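## Task

Take the gold-capped tube out of the rack by the window and seat it fully in a free well of the rack by the door. Nothing new may end up on the floor, and no tube may touch the floor. Every other tube must finish fully seated in a rack, though it may be shifted to another well of its own rack. The glass breaks if it drops more than a few centimetres (about one well's depth) or is knocked hard. Afterwards the gripper must be open and the robot moved away. The robot must not topple or be left leaning. Anything that stays in place only because the robot holds it does not count.

## Robot and tools

ROBOT. An omnidirectional wheeled base with a column about 1.75 m tall. A carriage rides up and down it (lift_m, 0 to 1 m) and carries two identical six-joint arms, left and right, each with a two-finger gripper. Arm bases sit about 0.57 m + lift_m above the floor, and carriage parts hang about 0.15 m lower. A hand reaches up to 0.78 m from its shoulder but only about 0.38 m below the arm base. The hand is about 0.16 m long and 0.1 m wide (0.14 m when open). Parked arm: joints 1 to 6 = 0, 0.05, 0.05, 1.45, 0, 0; then the robot is about 0.95 m wide and 0.7 m long. The wheel motors are strong (7 N m). Loose objects may occasionally get a small push from outside.

CAMERAS. carriage_camera is fixed, faces forward and tilts about 20 degrees down. left_wrist_camera and right_wrist_camera look out past the fingertips. All images are 672x504 pixels.

FRAMES. Base frame: origin on the floor below the base centre, x forward, y left, z up, in metres. left_hand and right_hand report the midpoint between each hand's pads in this frame; quat_wxyz rotates base axes into hand axes (hand z runs along the fingers, fingers open along hand y; a hand pointing straight up with joints 1, 5, 6 at 0 reads 1, 0, 0, 0). The odometry frame is the base frame at the start of the scene. base_odometry is wheel-count only, so slip shows up as movement; heading is in radians, left positive, -3.142 to 3.142.

execute_actions. Argument actions: a list holding one action or nothing (empty = just report state and images). An action may have base, joints, or both; they start together and may finish at different times. base holds exactly one key, an offset from where the base last reported itself: translate_m (metres, forward +, -2 to 2), strafe_m (metres, left +, -2 to 2) or rotate_rad (radians, counter-clockwise +, -6.3 to 6.3). joints is a dictionary of absolute targets, one named key per joint, each arm addressed separately: lift_m (m, 0 to 1); left_joint1_rad to left_joint6_rad and right_joint1_rad to right_joint6_rad in radians; left_gripper_m and right_gripper_m as pad gap in metres, 0 to 0.093. Joint ranges, same for both arms: joint1 -2.617 to 3.054 (swings arm about vertical, 0 ahead, + to the left); joint2 0 to 3.141 (shoulder: 0 upper arm level pointing back, 1.57 vertical, 3.14 level forward); joint3 0 to 3.141 (elbow: 0 folded, 3.14 straight); joint4 -1.57 to 1.57 (wrist pitch, 0 in line with forearm, + lifts fingertips); joint5 -1.57 to 1.57 (wrist yaw, + swings fingertips to the right, opposite to joint1); joint6 -2.094 to 2.094 (roll about the finger axis, + clockwise viewed from the forearm). Done tolerances: lift 0.004, joint1/5/6 0.02, joint2/3 0.055, joint4 0.04, gripper 0.004. A joint or base left out may still be driving toward an earlier target without the status showing it. An unknown key or a value out of range rejects the whole call with no motion. One action lasts at most 15 s. cameras: list of camera names or all; omitted or null gives all, [] gives none. The images come in the order of the pictures line.

wait: seconds from 0 to 10; the robot keeps its last command; returns state and images. zoom_image: camera plus region [x0, y0, x1, y1] in pixels of that camera's latest full image, top-left origin, at most 504x504. finished_scene: scene = the number of the current scene; irreversible, ends it after the last command is held and reports success.

RESULT LINES. base_status and joint_status tell how each commanded motion ended. done: reached (for the base, wheels turned the full amount even if slipping; a 1 to 2 mm move may fall short yet say done). off_target: at rest away from target, may still push; a gripper holding an object usually shows this. contact_stop or time_out: target dropped, holding where it stopped. joint command not followed (with a cause line) or not_followed: that arm's joint targets were withheld, e.g. because they would bring an arm within millimetres of itself or the other arm; the gripper still moves, and withheld targets may be retried on later actions. To escape, move only the blocked arm clear first, then the other in a later call. limit_stop_at_motor_heat: heat stop; resend the target. on_its_own: motions this call did not command; held at is the target held, not the position. motor_effort: percent of max, + toward higher joint values, bracket = peak in last action; each motor has a fixed bias (a few points plus up to half the value) plus noise. Lift effort grows with load; if it keeps dropping while lowering, a hand or its load is resting on something. drive_wheels (ignore sign) staying higher at rest than after a free drive means the base is still pushing. ARM HIT: an arm struck the robot hard. MOTOR HOT from 75 °C; OVER-TEMPERATURE FAULT at 90 °C (arm frozen 10 s) or 100 °C (arm goes limp and falls). Outstretched arms heat quickly even empty, and holding heats too, including during thinking.

CAUTIONS. Arms and grippers have no contact stop: a blocked arm keeps pressing and snaps to target once freed. The base contact_stop comes late or not at all and may coast about 0.3 m after an arm hits; arms are unwatched during turns. After a blocked drive, back off about 0.2 m (or turn back), repeat if still pressed, then retry. The column can strike a table edge the base slips under; reversing into such an edge can tip the robot. Hand readings drift, more at long reach; a level hand sags 10 to 17 cm under 1 kg. Tipping is likeliest with a high carriage, extended arms, loads, pulling, or abrupt stops; only images reveal a lean. Never let the arms collide or press on each other. Lower glass tubes gently, avoid drops and hard knocks, and keep the robot in motion briefly.

Each tool is called after "Request:" as name(argument=value, ...), one argument or row to a line, values as JSON.

## Session

Request:
execute_actions(
  actions=[],
)

Scene clock: 0.00 s.
base_odometry: x=+0.000 y=+0.000 heading=+0.000 (m, m, rad; odometry frame)
base_status: not commanded
joint_positions: lift_m=+0.301 left_joint1_rad=-0.017 left_joint2_rad=+0.049 left_joint3_rad=+0.057 left_joint4_rad=+1.438 left_joint5_rad=-0.002 left_joint6_rad=+0.043 left_gripper_m=+0.094 right_joint1_rad=-0.011 right_joint2_rad=+0.022 right_joint3_rad=+0.062 right_joint4_rad=+1.388 right_joint5_rad=+0.021 right_joint6_rad=+0.048 right_gripper_m=+0.094
joint_status: not commanded
motor_effort: lift_m=+22 drive_wheels=+1 (%)
left_hand: x=+0.3110 y=+0.3469 z=+1.2798 quat_wxyz=(+0.998, +0.001, +0.062, +0.013) (m; base frame)
right_hand: x=+0.3129 y=-0.3511 z=+1.2801 quat_wxyz=(+0.997, +0.012, +0.071, +0.018) (m; base frame)
pictures: carriage_camera, left_wrist_camera, right_wrist_camera
Images, in order (width x height): carriage_camera 672x504, left_wrist_camera 672x504, right_wrist_camera 672x504.

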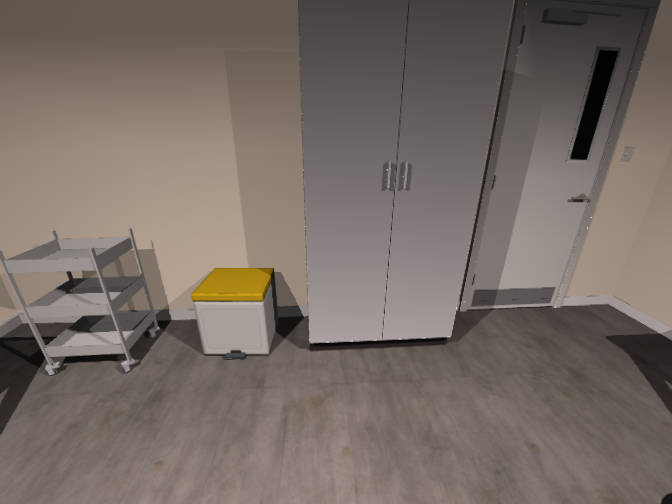

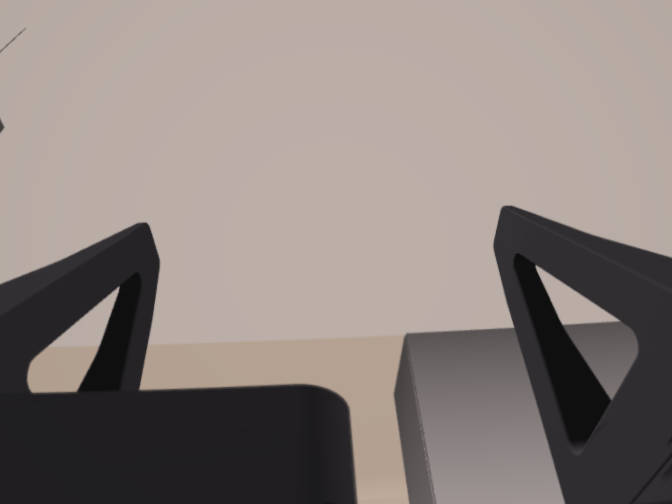

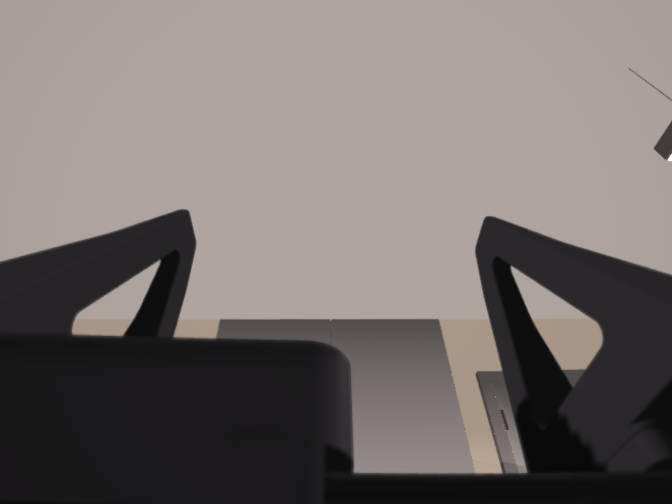

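Request:
execute_actions(
  actions=[
    {"base":{"rotate_rad":-1.57}},
  ],
  cameras=["carriage_camera"],
)

Request:
execute_actions(
  actions=[
    {"base":{"rotate_rad":-1.57}},
  ],
  cameras=["carriage_camera"],
)

Request:
execute_actions(
  actions=[
    {"base":{"rotate_rad":-1.57}},
  ],
  cameras=["carriage_camera"],
)

Scene clock: 3.37 s.
base_odometry: x=+0.000 y=+0.000 heading=-1.569 (m, m, rad; odometry frame)
base_status: done
joint_positions: lift_m=+0.301 left_joint1_rad=-0.017 left_joint2_rad=+0.049 left_joint3_rad=+0.057 left_joint4_rad=+1.437 left_joint5_rad=-0.002 left_joint6_rad=+0.043 left_gripper_m=+0.094 right_joint1_rad=-0.011 right_joint2_rad=+0.022 right_joint3_rad=+0.062 right_joint4_rad=+1.386 right_joint5_rad=+0.021 right_joint6_rad=+0.048 right_gripper_m=+0.094
joint_status: not commanded
motor_effort: lift_m=+22(22) drive_wheels=+11(21) (%)
left_hand: x=+0.3114 y=+0.3469 z=+1.2798 quat_wxyz=(+0.998, +0.001, +0.063, +0.013) (m; base frame)
right_hand: x=+0.3133 y=-0.3511 z=+1.2800 quat_wxyz=(+0.997, +0.012, +0.072, +0.018) (m; base frame)
pictures: carriage_camera
Images, in order (width x height): carriage_camera 672x504.

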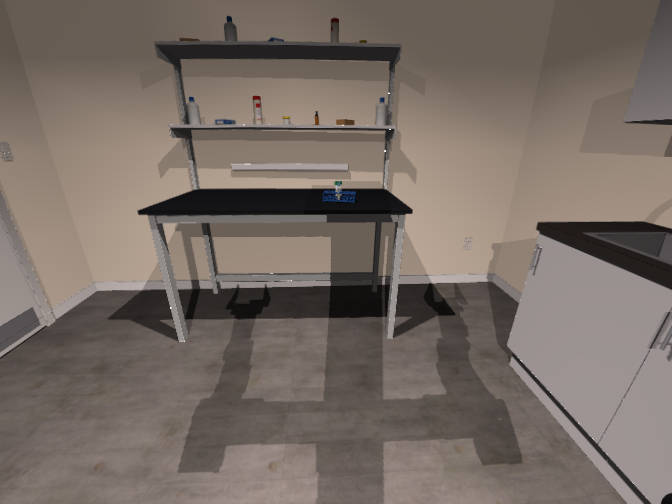

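Scene clock: 6.57 s.
base_odometry: x=+0.000 y=+0.000 heading=-3.138 (m, m, rad; odometry frame)
base_status: done
joint_positions: lift_m=+0.301 left_joint1_rad=-0.017 left_joint2_rad=+0.049 left_joint3_rad=+0.057 left_joint4_rad=+1.437 left_joint5_rad=-0.002 left_joint6_rad=+0.043 left_gripper_m=+0.094 right_joint1_rad=-0.011 right_joint2_rad=+0.022 right_joint3_rad=+0.062 right_joint4_rad=+1.386 right_joint5_rad=+0.021 right_joint6_rad=+0.048 right_gripper_m=+0.094
joint_status: not commanded
motor_effort: lift_m=+22(22) drive_wheels=+10(19) (%)
left_hand: x=+0.3114 y=+0.3469 z=+1.2798 quat_wxyz=(+0.998, +0.001, +0.063, +0.013) (m; base frame)
right_hand: x=+0.3135 y=-0.3511 z=+1.2800 quat_wxyz=(+0.997, +0.012, +0.072, +0.018) (m; base frame)
pictures: carriage_camera
Images, in order (width x height): carriage_camera 672x504.

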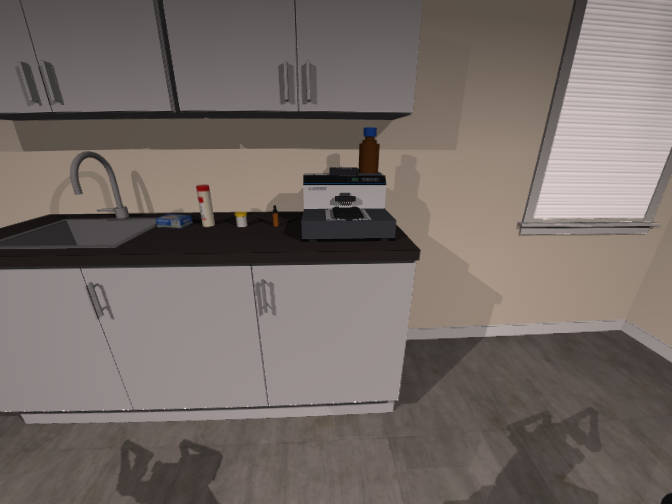

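Scene clock: 9.67 s.
base_odometry: x=+0.000 y=+0.000 heading=+1.576 (m, m, rad; odometry frame)
base_status: done
joint_positions: lift_m=+0.301 left_joint1_rad=-0.017 left_joint2_rad=+0.049 left_joint3_rad=+0.057 left_joint4_rad=+1.437 left_joint5_rad=-0.002 left_joint6_rad=+0.043 left_gripper_m=+0.094 right_joint1_rad=-0.011 right_joint2_rad=+0.022 right_joint3_rad=+0.062 right_joint4_rad=+1.385 right_joint5_rad=+0.021 right_joint6_rad=+0.048 right_gripper_m=+0.094
joint_status: not commanded
motor_effort: lift_m=+22(22) drive_wheels=+11(19) (%)
left_hand: x=+0.3113 y=+0.3469 z=+1.2798 quat_wxyz=(+0.998, +0.001, +0.063, +0.013) (m; base frame)
right_hand: x=+0.3136 y=-0.3511 z=+1.2800 quat_wxyz=(+0.997, +0.012, +0.072, +0.018) (m; base frame)
pictures: carriage_camera
Images, in order (width x height): carriage_camera 672x504.

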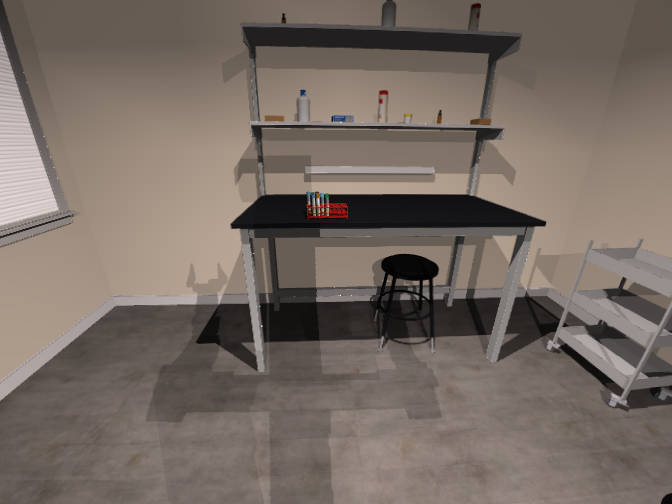

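Request:
execute_actions(
  actions=[
    {"base":{"strafe_m":0.38},"joints":{"lift_m":0.6,"right_joint1_rad":0,"right_joint2_rad":1.5,"right_joint3_rad":1.1,"right_joint4_rad":-1.17,"right_joint5_rad":0,"right_joint6_rad":0}},
  ],
)

Scene clock: 12.83 s.
base_odometry: x=-0.380 y=-0.001 heading=+1.574 (m, m, rad; odometry frame)
base_status: done
joint_positions: lift_m=+0.600 left_joint1_rad=-0.017 left_joint2_rad=+0.049 left_joint3_rad=+0.057 left_joint4_rad=+1.437 left_joint5_rad=-0.002 left_joint6_rad=+0.043 left_gripper_m=+0.094 right_joint1_rad=-0.004 right_joint2_rad=+1.485 right_joint3_rad=+1.083 right_joint4_rad=-1.165 right_joint5_rad=+0.004 right_joint6_rad=+0.008 right_gripper_m=+0.094
joint_status: all done
motor_effort: lift_m=+23(28) drive_wheels=-13(24) (%)
left_hand: x=+0.3112 y=+0.3470 z=+1.5788 quat_wxyz=(+0.998, +0.001, +0.063, +0.013) (m; base frame)
right_hand: x=+0.5267 y=-0.3487 z=+1.2366 quat_wxyz=(+0.002, +0.006, +1.000, -0.002) (m; base frame)
pictures: carriage_camera, left_wrist_camera, right_wrist_camera
Images, in order (width x height): carriage_camera 672x504, left_wrist_camera 672x504, right_wrist_camera 672x504.

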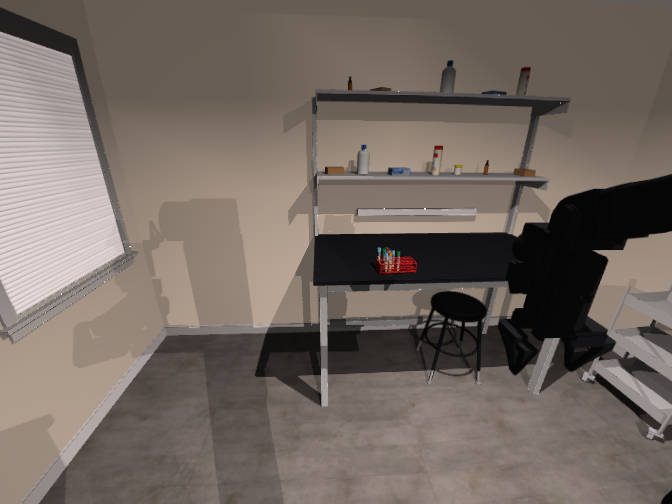

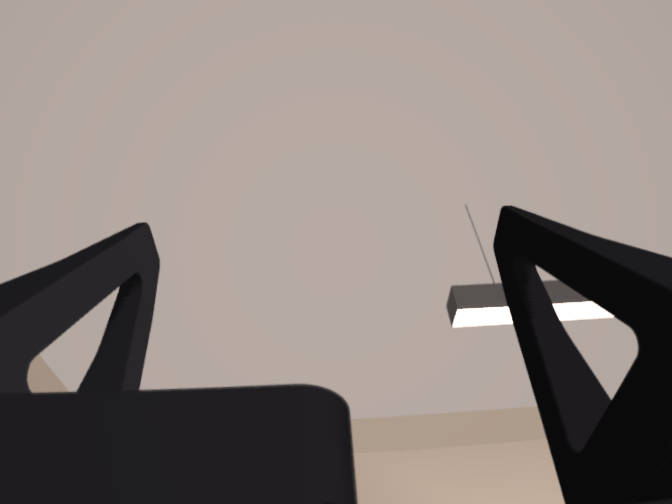

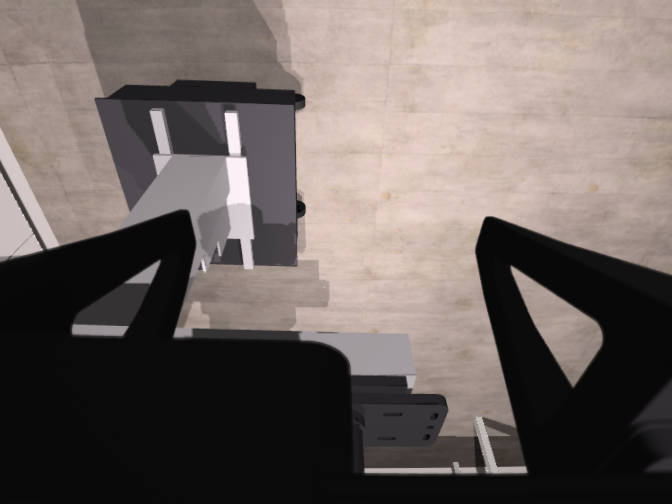

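Request:
execute_actions(
  actions=[
    {"base":{"translate_m":0.95}},
  ],
  cameras=["carriage_camera","right_wrist_camera"],
)

Scene clock: 17.47 s.
base_odometry: x=-0.385 y=+0.949 heading=+1.575 (m, m, rad; odometry frame)
base_status: done
joint_positions: lift_m=+0.600 left_joint1_rad=-0.017 left_joint2_rad=+0.049 left_joint3_rad=+0.057 left_joint4_rad=+1.437 left_joint5_rad=-0.002 left_joint6_rad=+0.043 left_gripper_m=+0.094 right_joint1_rad=-0.003 right_joint2_rad=+1.485 right_joint3_rad=+1.083 right_joint4_rad=-1.167 right_joint5_rad=+0.003 right_joint6_rad=+0.008 right_gripper_m=+0.094
joint_status: not commanded
motor_effort: lift_m=+23(23) drive_wheels=-9(20) (%)
left_hand: x=+0.3112 y=+0.3470 z=+1.5788 quat_wxyz=(+0.998, +0.001, +0.063, +0.013) (m; base frame)
right_hand: x=+0.5264 y=-0.3485 z=+1.2365 quat_wxyz=(+0.001, +0.005, +1.000, -0.002) (m; base frame)
pictures: carriage_camera, right_wrist_camera
Images, in order (width x height): carriage_camera 672x504, right_wrist_camera 672x504.

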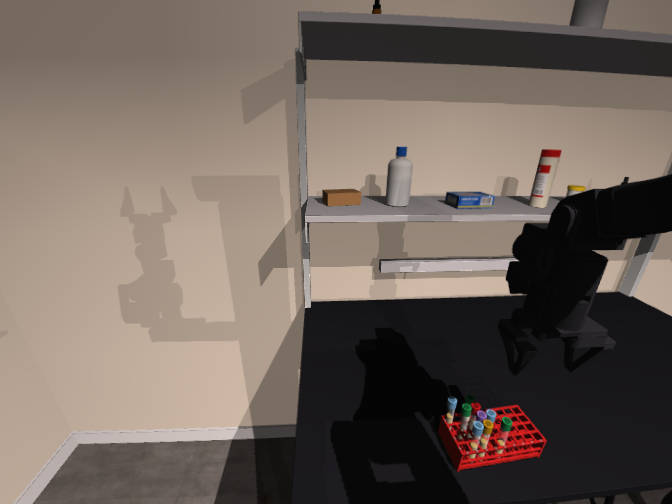

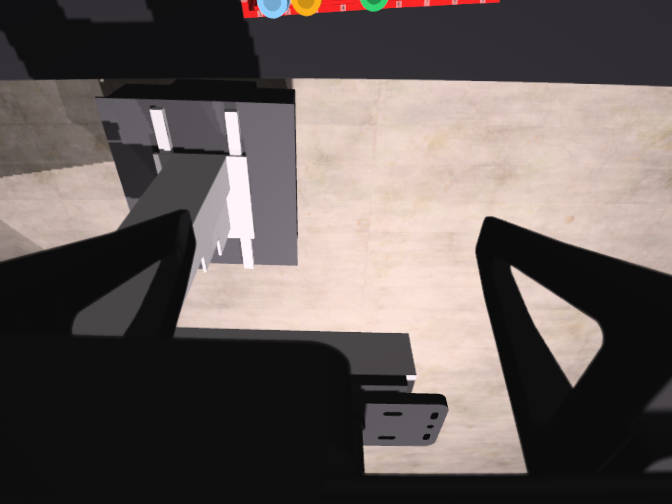

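Request:
execute_actions(
  actions=[
    {"joints":{"right_joint2_rad":1.65,"right_joint3_rad":1.35,"right_joint4_rad":-1.27,"right_joint1_rad":0.05}},
  ],
  cameras=["carriage_camera","right_wrist_camera"],
)

Scene clock: 18.63 s.
base_odometry: x=-0.385 y=+0.949 heading=+1.575 (m, m, rad; odometry frame)
base_status: not commanded
joint_positions: lift_m=+0.600 left_joint1_rad=-0.017 left_joint2_rad=+0.049 left_joint3_rad=+0.057 left_joint4_rad=+1.437 left_joint5_rad=-0.002 left_joint6_rad=+0.043 left_gripper_m=+0.094 right_joint1_rad=+0.047 right_joint2_rad=+1.644 right_joint3_rad=+1.342 right_joint4_rad=-1.263 right_joint5_rad=+0.003 right_joint6_rad=+0.008 right_gripper_m=+0.094
joint_status: all done
motor_effort: lift_m=+23(23) drive_wheels=-8(9) (%)
left_hand: x=+0.3112 y=+0.3470 z=+1.5788 quat_wxyz=(+0.998, +0.001, +0.063, +0.013) (m; base frame)
right_hand: x=+0.5717 y=-0.3338 z=+1.2620 quat_wxyz=(+0.003, -0.020, +1.000, -0.001) (m; base frame)
pictures: carriage_camera, right_wrist_camera
Images, in order (width x height): carriage_camera 672x504, right_wrist_camera 672x504.

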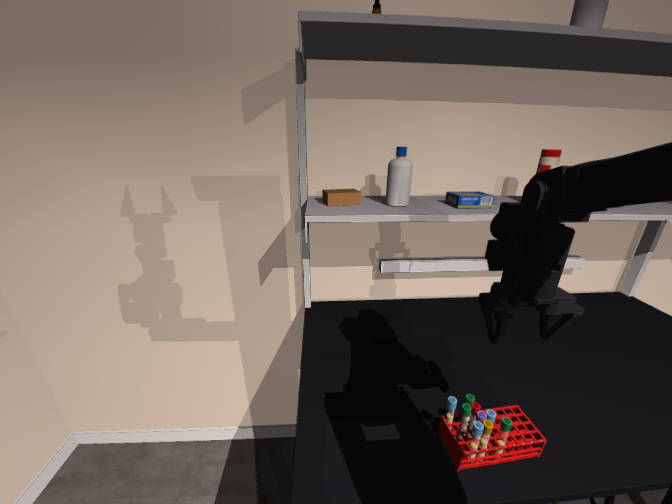

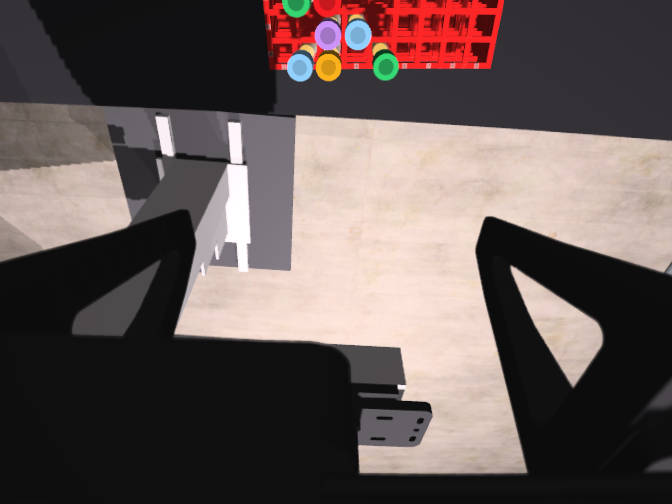

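Request:
execute_actions(
  actions=[
    {"base":{"translate_m":0.08},"joints":{"lift_m":0.52}},
  ],
  cameras=["carriage_camera","right_wrist_camera"],
)

Scene clock: 20.47 s.
base_odometry: x=-0.385 y=+1.029 heading=+1.576 (m, m, rad; odometry frame)
base_status: done
joint_positions: lift_m=+0.520 left_joint1_rad=-0.017 left_joint2_rad=+0.049 left_joint3_rad=+0.057 left_joint4_rad=+1.437 left_joint5_rad=-0.002 left_joint6_rad=+0.043 left_gripper_m=+0.094 right_joint1_rad=+0.047 right_joint2_rad=+1.644 right_joint3_rad=+1.342 right_joint4_rad=-1.268 right_joint5_rad=+0.002 right_joint6_rad=+0.008 right_gripper_m=+0.094
joint_status: all done
motor_effort: lift_m=+21(21) drive_wheels=-9(17) (%)
left_hand: x=+0.3112 y=+0.3469 z=+1.4992 quat_wxyz=(+0.998, +0.001, +0.063, +0.013) (m; base frame)
right_hand: x=+0.5706 y=-0.3337 z=+1.1821 quat_wxyz=(+0.001, -0.020, +1.000, -0.001) (m; base frame)
pictures: carriage_camera, right_wrist_camera
Images, in order (width x height): carriage_camera 672x504, right_wrist_camera 672x504.

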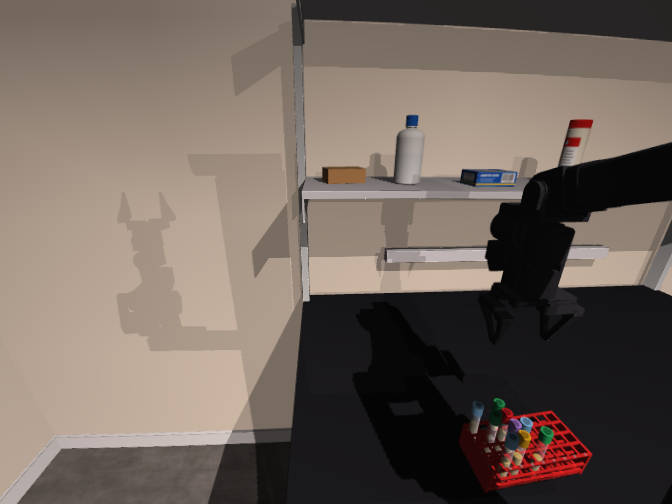

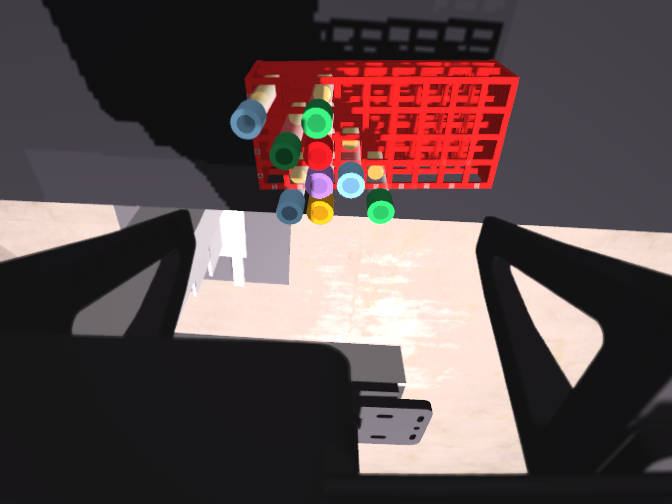

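Request:
execute_actions(
  actions=[
    {"base":{"translate_m":0.085},"joints":{"lift_m":0.46,"right_joint1_rad":0.085,"right_gripper_m":0.04}},
  ],
  cameras=["right_wrist_camera"],
)

Scene clock: 22.63 s.
base_odometry: x=-0.386 y=+1.109 heading=+1.576 (m, m, rad; odometry frame)
base_status: translate_m contact_stop (by the wheels' count: +0.080 of +0.085)
joint_positions: lift_m=+0.460 left_joint1_rad=-0.017 left_joint2_rad=+0.050 left_joint3_rad=+0.056 left_joint4_rad=+1.433 left_joint5_rad=-0.002 left_joint6_rad=+0.043 left_gripper_m=+0.094 right_joint1_rad=+0.082 right_joint2_rad=+1.651 right_joint3_rad=+1.343 right_joint4_rad=-1.265 right_joint5_rad=+0.002 right_joint6_rad=+0.008 right_gripper_m=+0.040
joint_status: all done
motor_effort: lift_m=+24(26) drive_wheels=+36(72) (%)
left_hand: x=+0.3130 y=+0.3470 z=+1.4383 quat_wxyz=(+0.998, +0.001, +0.066, +0.013) (m; base frame)
right_hand: x=+0.5708 y=-0.3234 z=+1.1202 quat_wxyz=(-0.001, -0.037, +0.999, -0.001) (m; base frame)
pictures: right_wrist_camera
Images, in order (width x height): right_wrist_camera 672x504.

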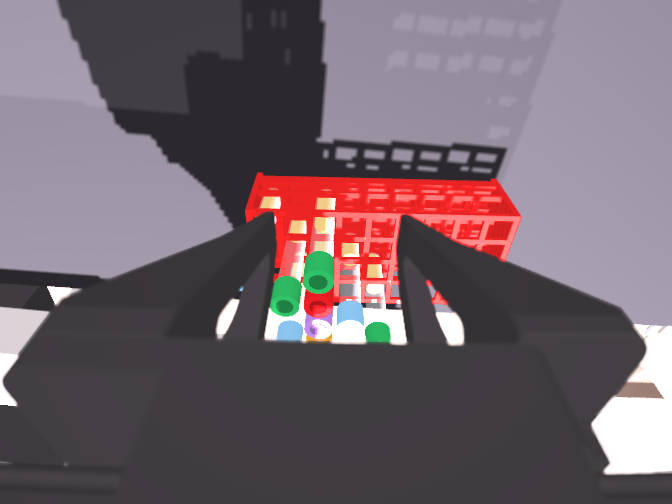

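Request:
execute_actions(
  actions=[
    {"base":{"translate_m":-0.15},"joints":{"right_joint6_rad":0.785}},
  ],
  cameras=["carriage_camera","right_wrist_camera"],
)

Scene clock: 24.83 s.
base_odometry: x=-0.386 y=+0.959 heading=+1.574 (m, m, rad; odometry frame)
base_status: done
joint_positions: lift_m=+0.460 left_joint1_rad=-0.017 left_joint2_rad=+0.050 left_joint3_rad=+0.056 left_joint4_rad=+1.436 left_joint5_rad=-0.002 left_joint6_rad=+0.043 left_gripper_m=+0.094 right_joint1_rad=+0.082 right_joint2_rad=+1.651 right_joint3_rad=+1.343 right_joint4_rad=-1.267 right_joint5_rad=+0.002 right_joint6_rad=+0.776 right_gripper_m=+0.040
joint_status: all done
motor_effort: lift_m=+21(23) drive_wheels=+11(30) (%)
left_hand: x=+0.3124 y=+0.3470 z=+1.4387 quat_wxyz=(+0.998, +0.001, +0.065, +0.013) (m; base frame)
right_hand: x=+0.5704 y=-0.3234 z=+1.1205 quat_wxyz=(-0.002, +0.340, +0.940, -0.002) (m; base frame)
pictures: carriage_camera, right_wrist_camera
Images, in order (width x height): carriage_camera 672x504, right_wrist_camera 672x504.

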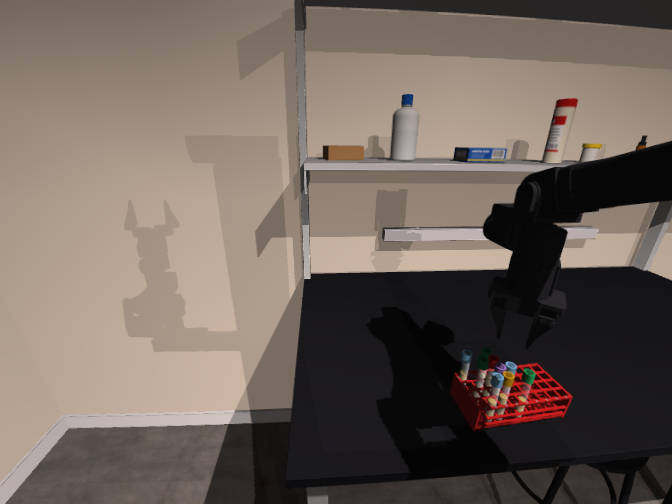

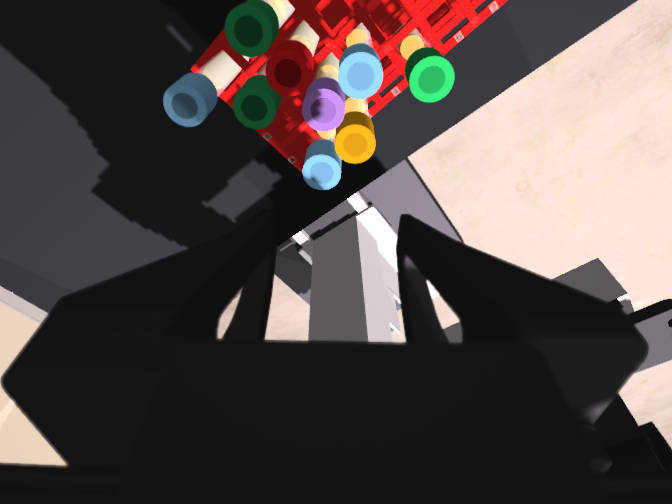

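Request:
execute_actions(
  actions=[
    {"base":{"translate_m":-0.006},"joints":{"lift_m":0.425,"right_joint1_rad":0.06}},
  ],
  cameras=["right_wrist_camera"],
)

Scene clock: 25.87 s.
base_odometry: x=-0.386 y=+0.953 heading=+1.572 (m, m, rad; odometry frame)
base_status: done
joint_positions: lift_m=+0.425 left_joint1_rad=-0.017 left_joint2_rad=+0.050 left_joint3_rad=+0.056 left_joint4_rad=+1.437 left_joint5_rad=-0.002 left_joint6_rad=+0.043 left_gripper_m=+0.094 right_joint1_rad=+0.065 right_joint2_rad=+1.648 right_joint3_rad=+1.343 right_joint4_rad=-1.269 right_joint5_rad=+0.001 right_joint6_rad=+0.776 right_gripper_m=+0.040
joint_status: all done
motor_effort: lift_m=+21(21) drive_wheels=+11(21) (%)
left_hand: x=+0.3120 y=+0.3470 z=+1.4037 quat_wxyz=(+0.998, +0.001, +0.064, +0.013) (m; base frame)
right_hand: x=+0.5704 y=-0.3285 z=+1.0862 quat_wxyz=(-0.001, +0.348, +0.937, -0.001) (m; base frame)
pictures: right_wrist_camera
Images, in order (width x height): right_wrist_camera 672x504.

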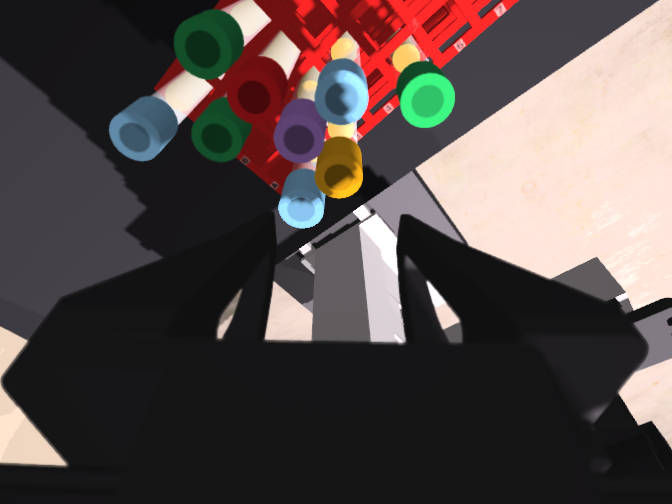

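Request:
execute_actions(
  actions=[
    {"joints":{"lift_m":0.4}},
  ],
  cameras=["carriage_camera","right_wrist_camera"],
)

Request:
zoom_image(
  camera="carriage_camera",
  region=[420,260,620,410],
)

Scene clock: 26.90 s.
base_odometry: x=-0.386 y=+0.953 heading=+1.572 (m, m, rad; odometry frame)
base_status: not commanded
joint_positions: lift_m=+0.400 left_joint1_rad=-0.017 left_joint2_rad=+0.050 left_joint3_rad=+0.056 left_joint4_rad=+1.437 left_joint5_rad=-0.002 left_joint6_rad=+0.043 left_gripper_m=+0.094 right_joint1_rad=+0.065 right_joint2_rad=+1.649 right_joint3_rad=+1.343 right_joint4_rad=-1.269 right_joint5_rad=+0.001 right_joint6_rad=+0.776 right_gripper_m=+0.040
joint_status: all done
motor_effort: lift_m=+21(22) drive_wheels=+11(11) (%)
left_hand: x=+0.3119 y=+0.3470 z=+1.3787 quat_wxyz=(+0.998, +0.001, +0.064, +0.013) (m; base frame)
right_hand: x=+0.5704 y=-0.3285 z=+1.0611 quat_wxyz=(-0.001, +0.348, +0.937, -0.001) (m; base frame)
pictures: carriage_camera, right_wrist_camera
Images, in order (width x height): carriage_camera 672x504, right_wrist_camera 672x504.

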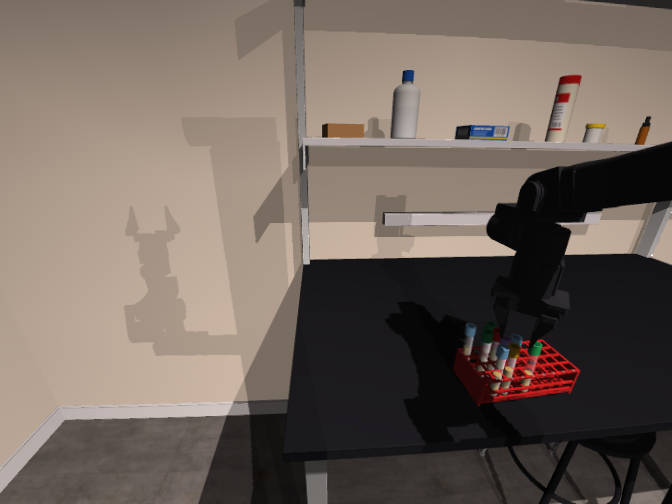

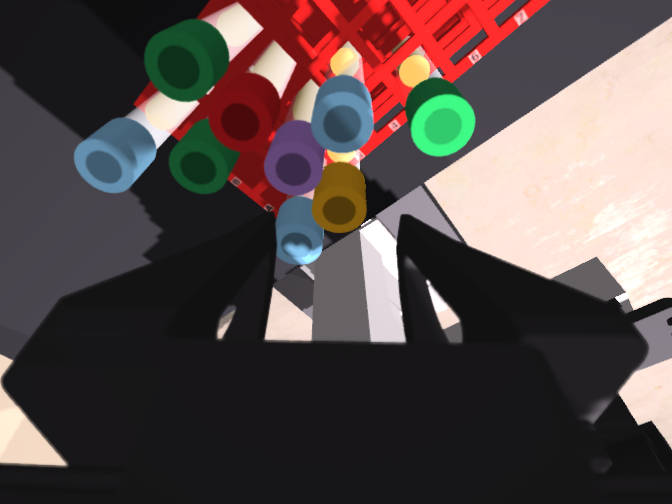

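Region (420, 260, 620, 410) of carriage_camera's 672x504 image, scaled by 2.520, with more detail than that image has; it fills the top 378 rows of this view, and the rest is white.

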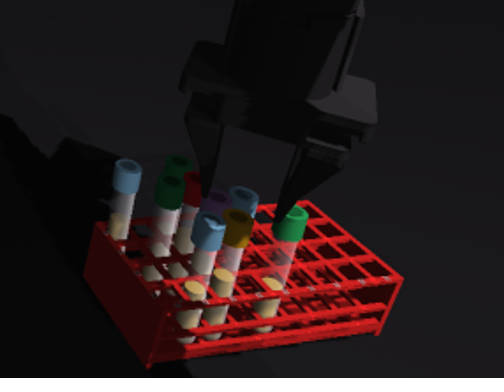

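Request:
execute_actions(
  actions=[
    {"joints":{"lift_m":0.425}},
  ],
  cameras=[],
)

Request:
execute_actions(
  actions=[
    {"joints":{"right_joint1_rad":0.125,"right_joint6_rad":1.66,"right_gripper_m":0.03}},
  ],
  cameras=["right_wrist_camera"],
)

Scene clock: 27.90 s.
base_odometry: x=-0.386 y=+0.953 heading=+1.572 (m, m, rad; odometry frame)
base_status: not commanded
joint_positions: lift_m=+0.425 left_joint1_rad=-0.017 left_joint2_rad=+0.050 left_joint3_rad=+0.056 left_joint4_rad=+1.437 left_joint5_rad=-0.002 left_joint6_rad=+0.043 left_gripper_m=+0.094 right_joint1_rad=+0.065 right_joint2_rad=+1.646 right_joint3_rad=+1.343 right_joint4_rad=-1.268 right_joint5_rad=+0.001 right_joint6_rad=+0.776 right_gripper_m=+0.040
joint_status: all done
motor_effort: lift_m=+23(28) drive_wheels=+11(11) (%)
left_hand: x=+0.3119 y=+0.3470 z=+1.4036 quat_wxyz=(+0.998, +0.001, +0.064, +0.013) (m; base frame)
right_hand: x=+0.5706 y=-0.3285 z=+1.0868 quat_wxyz=(+0.000, +0.348, +0.937, +0.000) (m; base frame)
pictures: none
No camera images: the call's "cameras" was empty. Leave "cameras" out to get every camera's image.

Scene clock: 29.27 s.
base_odometry: x=-0.386 y=+0.953 heading=+1.572 (m, m, rad; odometry frame)
base_status: not commanded
joint_positions: lift_m=+0.425 left_joint1_rad=-0.017 left_joint2_rad=+0.050 left_joint3_rad=+0.056 left_joint4_rad=+1.437 left_joint5_rad=-0.002 left_joint6_rad=+0.043 left_gripper_m=+0.094 right_joint1_rad=+0.125 right_joint2_rad=+1.646 right_joint3_rad=+1.343 right_joint4_rad=-1.268 right_joint5_rad=+0.001 right_joint6_rad=+1.651 right_gripper_m=+0.030
joint_status: all done
motor_effort: lift_m=+23(23) drive_wheels=+11(11) (%)
left_hand: x=+0.3119 y=+0.3470 z=+1.4036 quat_wxyz=(+0.998, +0.001, +0.064, +0.013) (m; base frame)
right_hand: x=+0.5689 y=-0.3109 z=+1.0868 quat_wxyz=(+0.000, +0.691, +0.723, +0.000) (m; base frame)
pictures: right_wrist_camera
Images, in order (width x height): right_wrist_camera 672x504.

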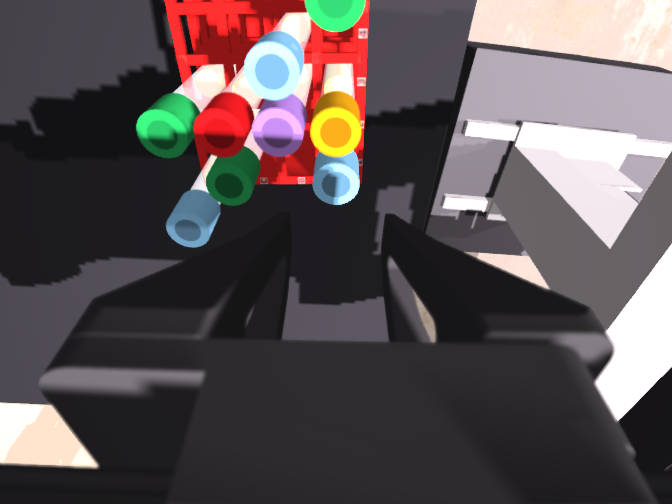

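Request:
execute_actions(
  actions=[
    {"joints":{"lift_m":0.385}},
  ],
  cameras=["carriage_camera","right_wrist_camera"],
)

Request:
zoom_image(
  camera="carriage_camera",
  region=[420,260,620,410],
)

Scene clock: 30.13 s.
base_odometry: x=-0.386 y=+0.953 heading=+1.572 (m, m, rad; odometry frame)
base_status: not commanded
joint_positions: lift_m=+0.385 left_joint1_rad=-0.017 left_joint2_rad=+0.050 left_joint3_rad=+0.056 left_joint4_rad=+1.438 left_joint5_rad=-0.002 left_joint6_rad=+0.043 left_gripper_m=+0.094 right_joint1_rad=+0.125 right_joint2_rad=+1.647 right_joint3_rad=+1.343 right_joint4_rad=-1.268 right_joint5_rad=+0.001 right_joint6_rad=+1.651 right_gripper_m=+0.030
joint_status: all done
motor_effort: lift_m=+22(22) drive_wheels=+11(11) (%)
left_hand: x=+0.3119 y=+0.3470 z=+1.3637 quat_wxyz=(+0.998, +0.001, +0.064, +0.013) (m; base frame)
right_hand: x=+0.5688 y=-0.3110 z=+1.0465 quat_wxyz=(+0.000, +0.691, +0.723, -0.001) (m; base frame)
pictures: carriage_camera, right_wrist_camera
Images, in order (width x height): carriage_camera 672x504, right_wrist_camera 672x504.

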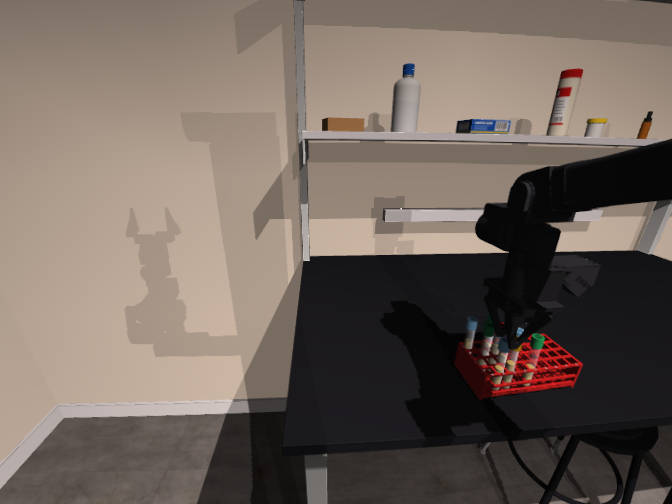

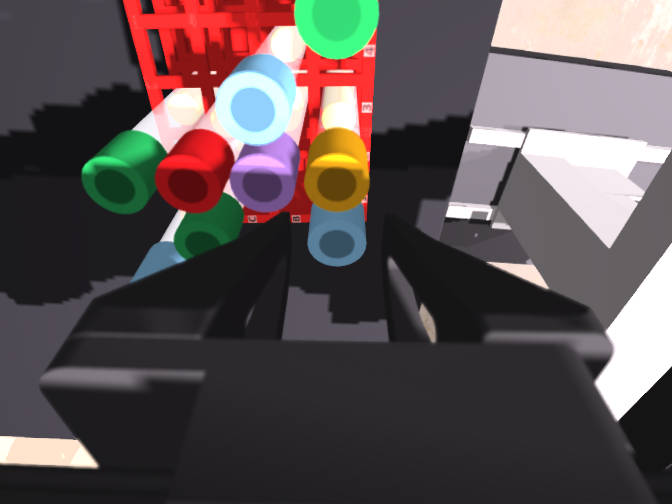

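Region (420, 260, 620, 410) of carriage_camera's 672x504 image, scaled by 2.520, with more detail than that image has; it fills the top 378 rows of this view, and the rest is white.

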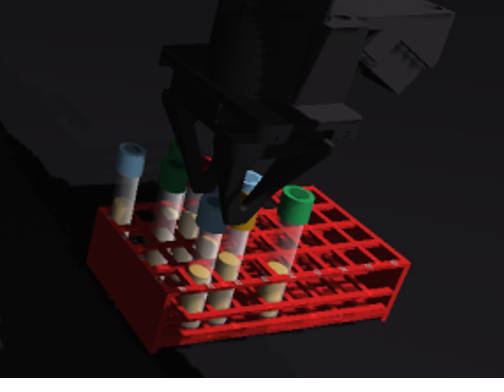

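Request:
execute_actions(
  actions=[
    {"joints":{"lift_m":0.362}},
  ],
  cameras=["right_wrist_camera"],
)

Request:
execute_actions(
  actions=[
    {"joints":{"right_gripper_m":0.008}},
  ],
  cameras=[],
)

Request:
execute_actions(
  actions=[
    {"joints":{"lift_m":0.47}},
  ],
  cameras=["carriage_camera","right_wrist_camera"],
)

Scene clock: 30.97 s.
base_odometry: x=-0.386 y=+0.953 heading=+1.572 (m, m, rad; odometry frame)
base_status: not commanded
joint_positions: lift_m=+0.362 left_joint1_rad=-0.017 left_joint2_rad=+0.050 left_joint3_rad=+0.056 left_joint4_rad=+1.438 left_joint5_rad=-0.002 left_joint6_rad=+0.043 left_gripper_m=+0.094 right_joint1_rad=+0.125 right_joint2_rad=+1.646 right_joint3_rad=+1.343 right_joint4_rad=-1.268 right_joint5_rad=-0.003 right_joint6_rad=+1.651 right_gripper_m=+0.030
joint_status: all done
motor_effort: lift_m=+21(22) drive_wheels=+11(11) (%)
left_hand: x=+0.3119 y=+0.3469 z=+1.3408 quat_wxyz=(+0.998, +0.001, +0.064, +0.013) (m; base frame)
right_hand: x=+0.5687 y=-0.3104 z=+1.0239 quat_wxyz=(-0.001, +0.691, +0.723, +0.001) (m; base frame)
pictures: right_wrist_camera
Images, in order (width x height): right_wrist_camera 672x504.

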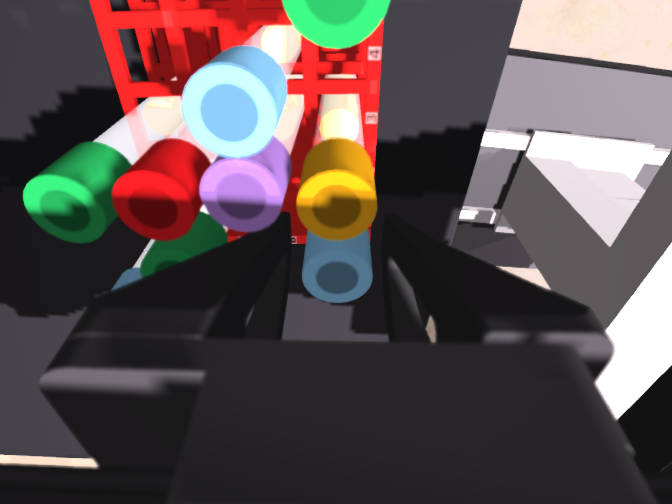

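Scene clock: 31.47 s.
base_odometry: x=-0.386 y=+0.953 heading=+1.572 (m, m, rad; odometry frame)
base_status: not commanded
joint_positions: lift_m=+0.362 left_joint1_rad=-0.017 left_joint2_rad=+0.050 left_joint3_rad=+0.056 left_joint4_rad=+1.438 left_joint5_rad=-0.002 left_joint6_rad=+0.043 left_gripper_m=+0.094 right_joint1_rad=+0.125 right_joint2_rad=+1.646 right_joint3_rad=+1.343 right_joint4_rad=-1.268 right_joint5_rad=-0.003 right_joint6_rad=+1.651 right_gripper_m=+0.016
joint_status: right_gripper_m off_target (ended at +0.016, target +0.008)
motor_effort: lift_m=+21(21) drive_wheels=+11(11) (%)
left_hand: x=+0.3119 y=+0.3469 z=+1.3408 quat_wxyz=(+0.998, +0.001, +0.064, +0.013) (m; base frame)
right_hand: x=+0.5687 y=-0.3104 z=+1.0239 quat_wxyz=(-0.001, +0.691, +0.723, +0.001) (m; base frame)
pictures: none
No camera images: the call's "cameras" was empty. Leave "cameras" out to get every camera's image.

Scene clock: 32.43 s.
base_odometry: x=-0.386 y=+0.953 heading=+1.572 (m, m, rad; odometry frame)
base_status: not commanded
joint_positions: lift_m=+0.470 left_joint1_rad=-0.017 left_joint2_rad=+0.050 left_joint3_rad=+0.056 left_joint4_rad=+1.437 left_joint5_rad=-0.002 left_joint6_rad=+0.043 left_gripper_m=+0.094 right_joint1_rad=+0.125 right_joint2_rad=+1.647 right_joint3_rad=+1.343 right_joint4_rad=-1.268 right_joint5_rad=-0.003 right_joint6_rad=+1.651 right_gripper_m=+0.016
joint_status: all done
motor_effort: lift_m=+23(28) drive_wheels=+11(11) (%)
left_hand: x=+0.3119 y=+0.3469 z=+1.4485 quat_wxyz=(+0.998, +0.001, +0.064, +0.013) (m; base frame)
right_hand: x=+0.5688 y=-0.3104 z=+1.1314 quat_wxyz=(-0.001, +0.691, +0.723, +0.000) (m; base frame)
pictures: carriage_camera, right_wrist_camera
Images, in order (width x height): carriage_camera 672x504, right_wrist_camera 672x504.

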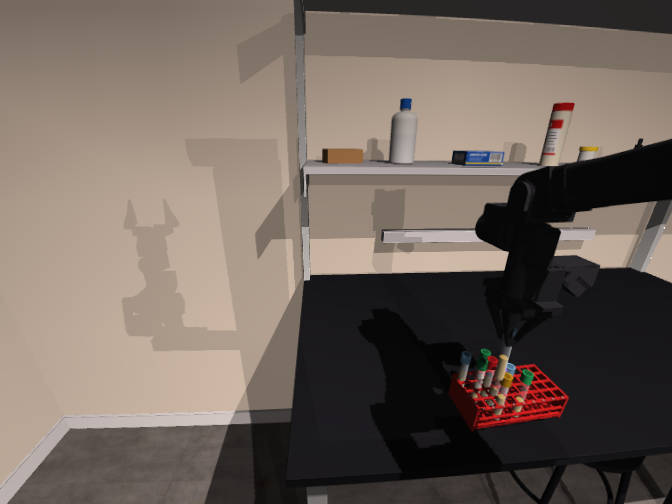

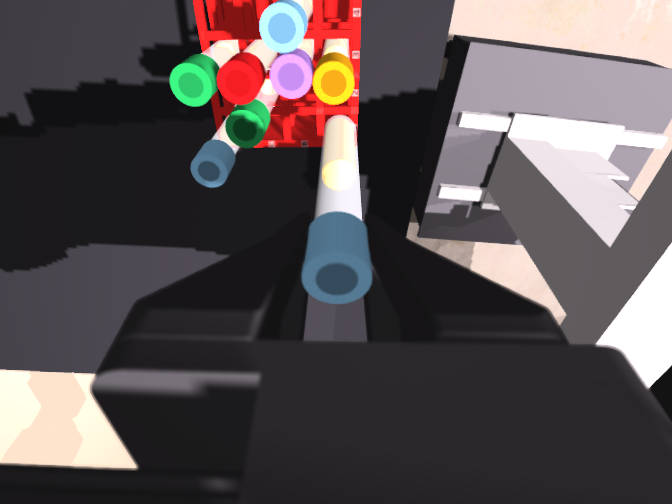

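Request:
execute_actions(
  actions=[
    {"joints":{"lift_m":0.49}},
  ],
  cameras=[],
)

Request:
execute_actions(
  actions=[
    {"base":{"strafe_m":-0.105}},
  ],
  cameras=["carriage_camera","right_wrist_camera"],
)

Request:
zoom_image(
  camera="carriage_camera",
  region=[380,290,580,440],
)

Scene clock: 33.27 s.
base_odometry: x=-0.386 y=+0.953 heading=+1.572 (m, m, rad; odometry frame)
base_status: not commanded
joint_positions: lift_m=+0.490 left_joint1_rad=-0.017 left_joint2_rad=+0.050 left_joint3_rad=+0.056 left_joint4_rad=+1.437 left_joint5_rad=-0.002 left_joint6_rad=+0.043 left_gripper_m=+0.094 right_joint1_rad=+0.125 right_joint2_rad=+1.645 right_joint3_rad=+1.343 right_joint4_rad=-1.268 right_joint5_rad=-0.003 right_joint6_rad=+1.651 right_gripper_m=+0.016
joint_status: all done
motor_effort: lift_m=+23(28) drive_wheels=+11(12) (%)
left_hand: x=+0.3119 y=+0.3469 z=+1.4686 quat_wxyz=(+0.998, +0.001, +0.064, +0.013) (m; base frame)
right_hand: x=+0.5687 y=-0.3104 z=+1.1519 quat_wxyz=(-0.001, +0.691, +0.723, +0.001) (m; base frame)
pictures: none
No camera images: the call's "cameras" was empty. Leave "cameras" out to get every camera's image.

Scene clock: 34.97 s.
base_odometry: x=-0.281 y=+0.953 heading=+1.572 (m, m, rad; odometry frame)
base_status: done
joint_positions: lift_m=+0.490 left_joint1_rad=-0.017 left_joint2_rad=+0.050 left_joint3_rad=+0.056 left_joint4_rad=+1.437 left_joint5_rad=-0.002 left_joint6_rad=+0.043 left_gripper_m=+0.094 right_joint1_rad=+0.125 right_joint2_rad=+1.645 right_joint3_rad=+1.343 right_joint4_rad=-1.270 right_joint5_rad=-0.002 right_joint6_rad=+1.651 right_gripper_m=+0.016
joint_status: not commanded
motor_effort: lift_m=+22(22) drive_wheels=-4(13) (%)
left_hand: x=+0.3120 y=+0.3469 z=+1.4685 quat_wxyz=(+0.998, +0.001, +0.064, +0.013) (m; base frame)
right_hand: x=+0.5685 y=-0.3105 z=+1.1519 quat_wxyz=(-0.001, +0.691, +0.723, +0.000) (m; base frame)
pictures: carriage_camera, right_wrist_camera
Images, in order (width x height): carriage_camera 672x504, right_wrist_camera 672x504.

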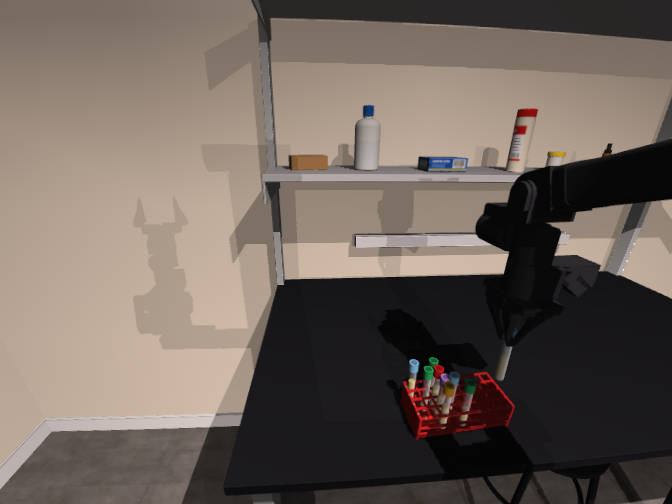

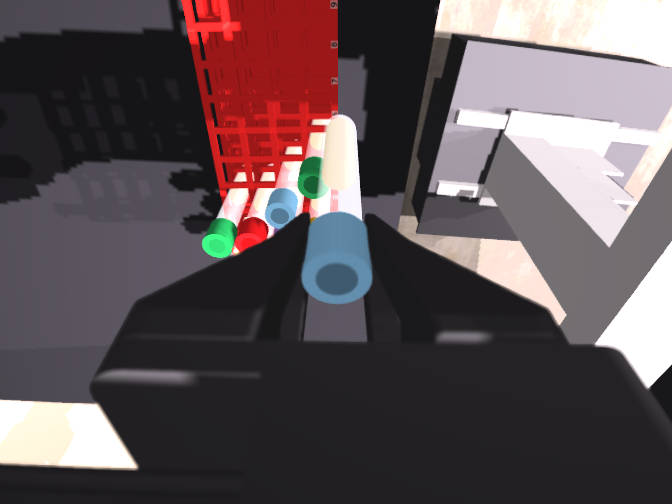

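Region (380, 290, 580, 440) of carriage_camera's 672x504 image, scaled by 2.520, with more detail than that image has; it fills the top 378 rows of this view, and the rest is white.

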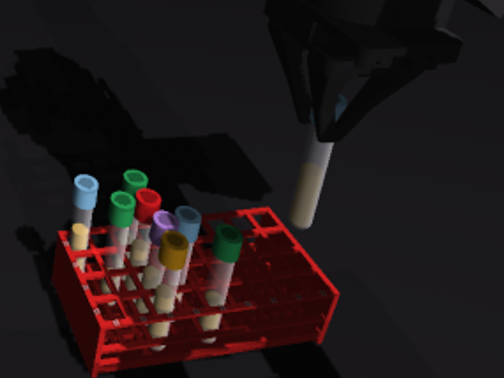

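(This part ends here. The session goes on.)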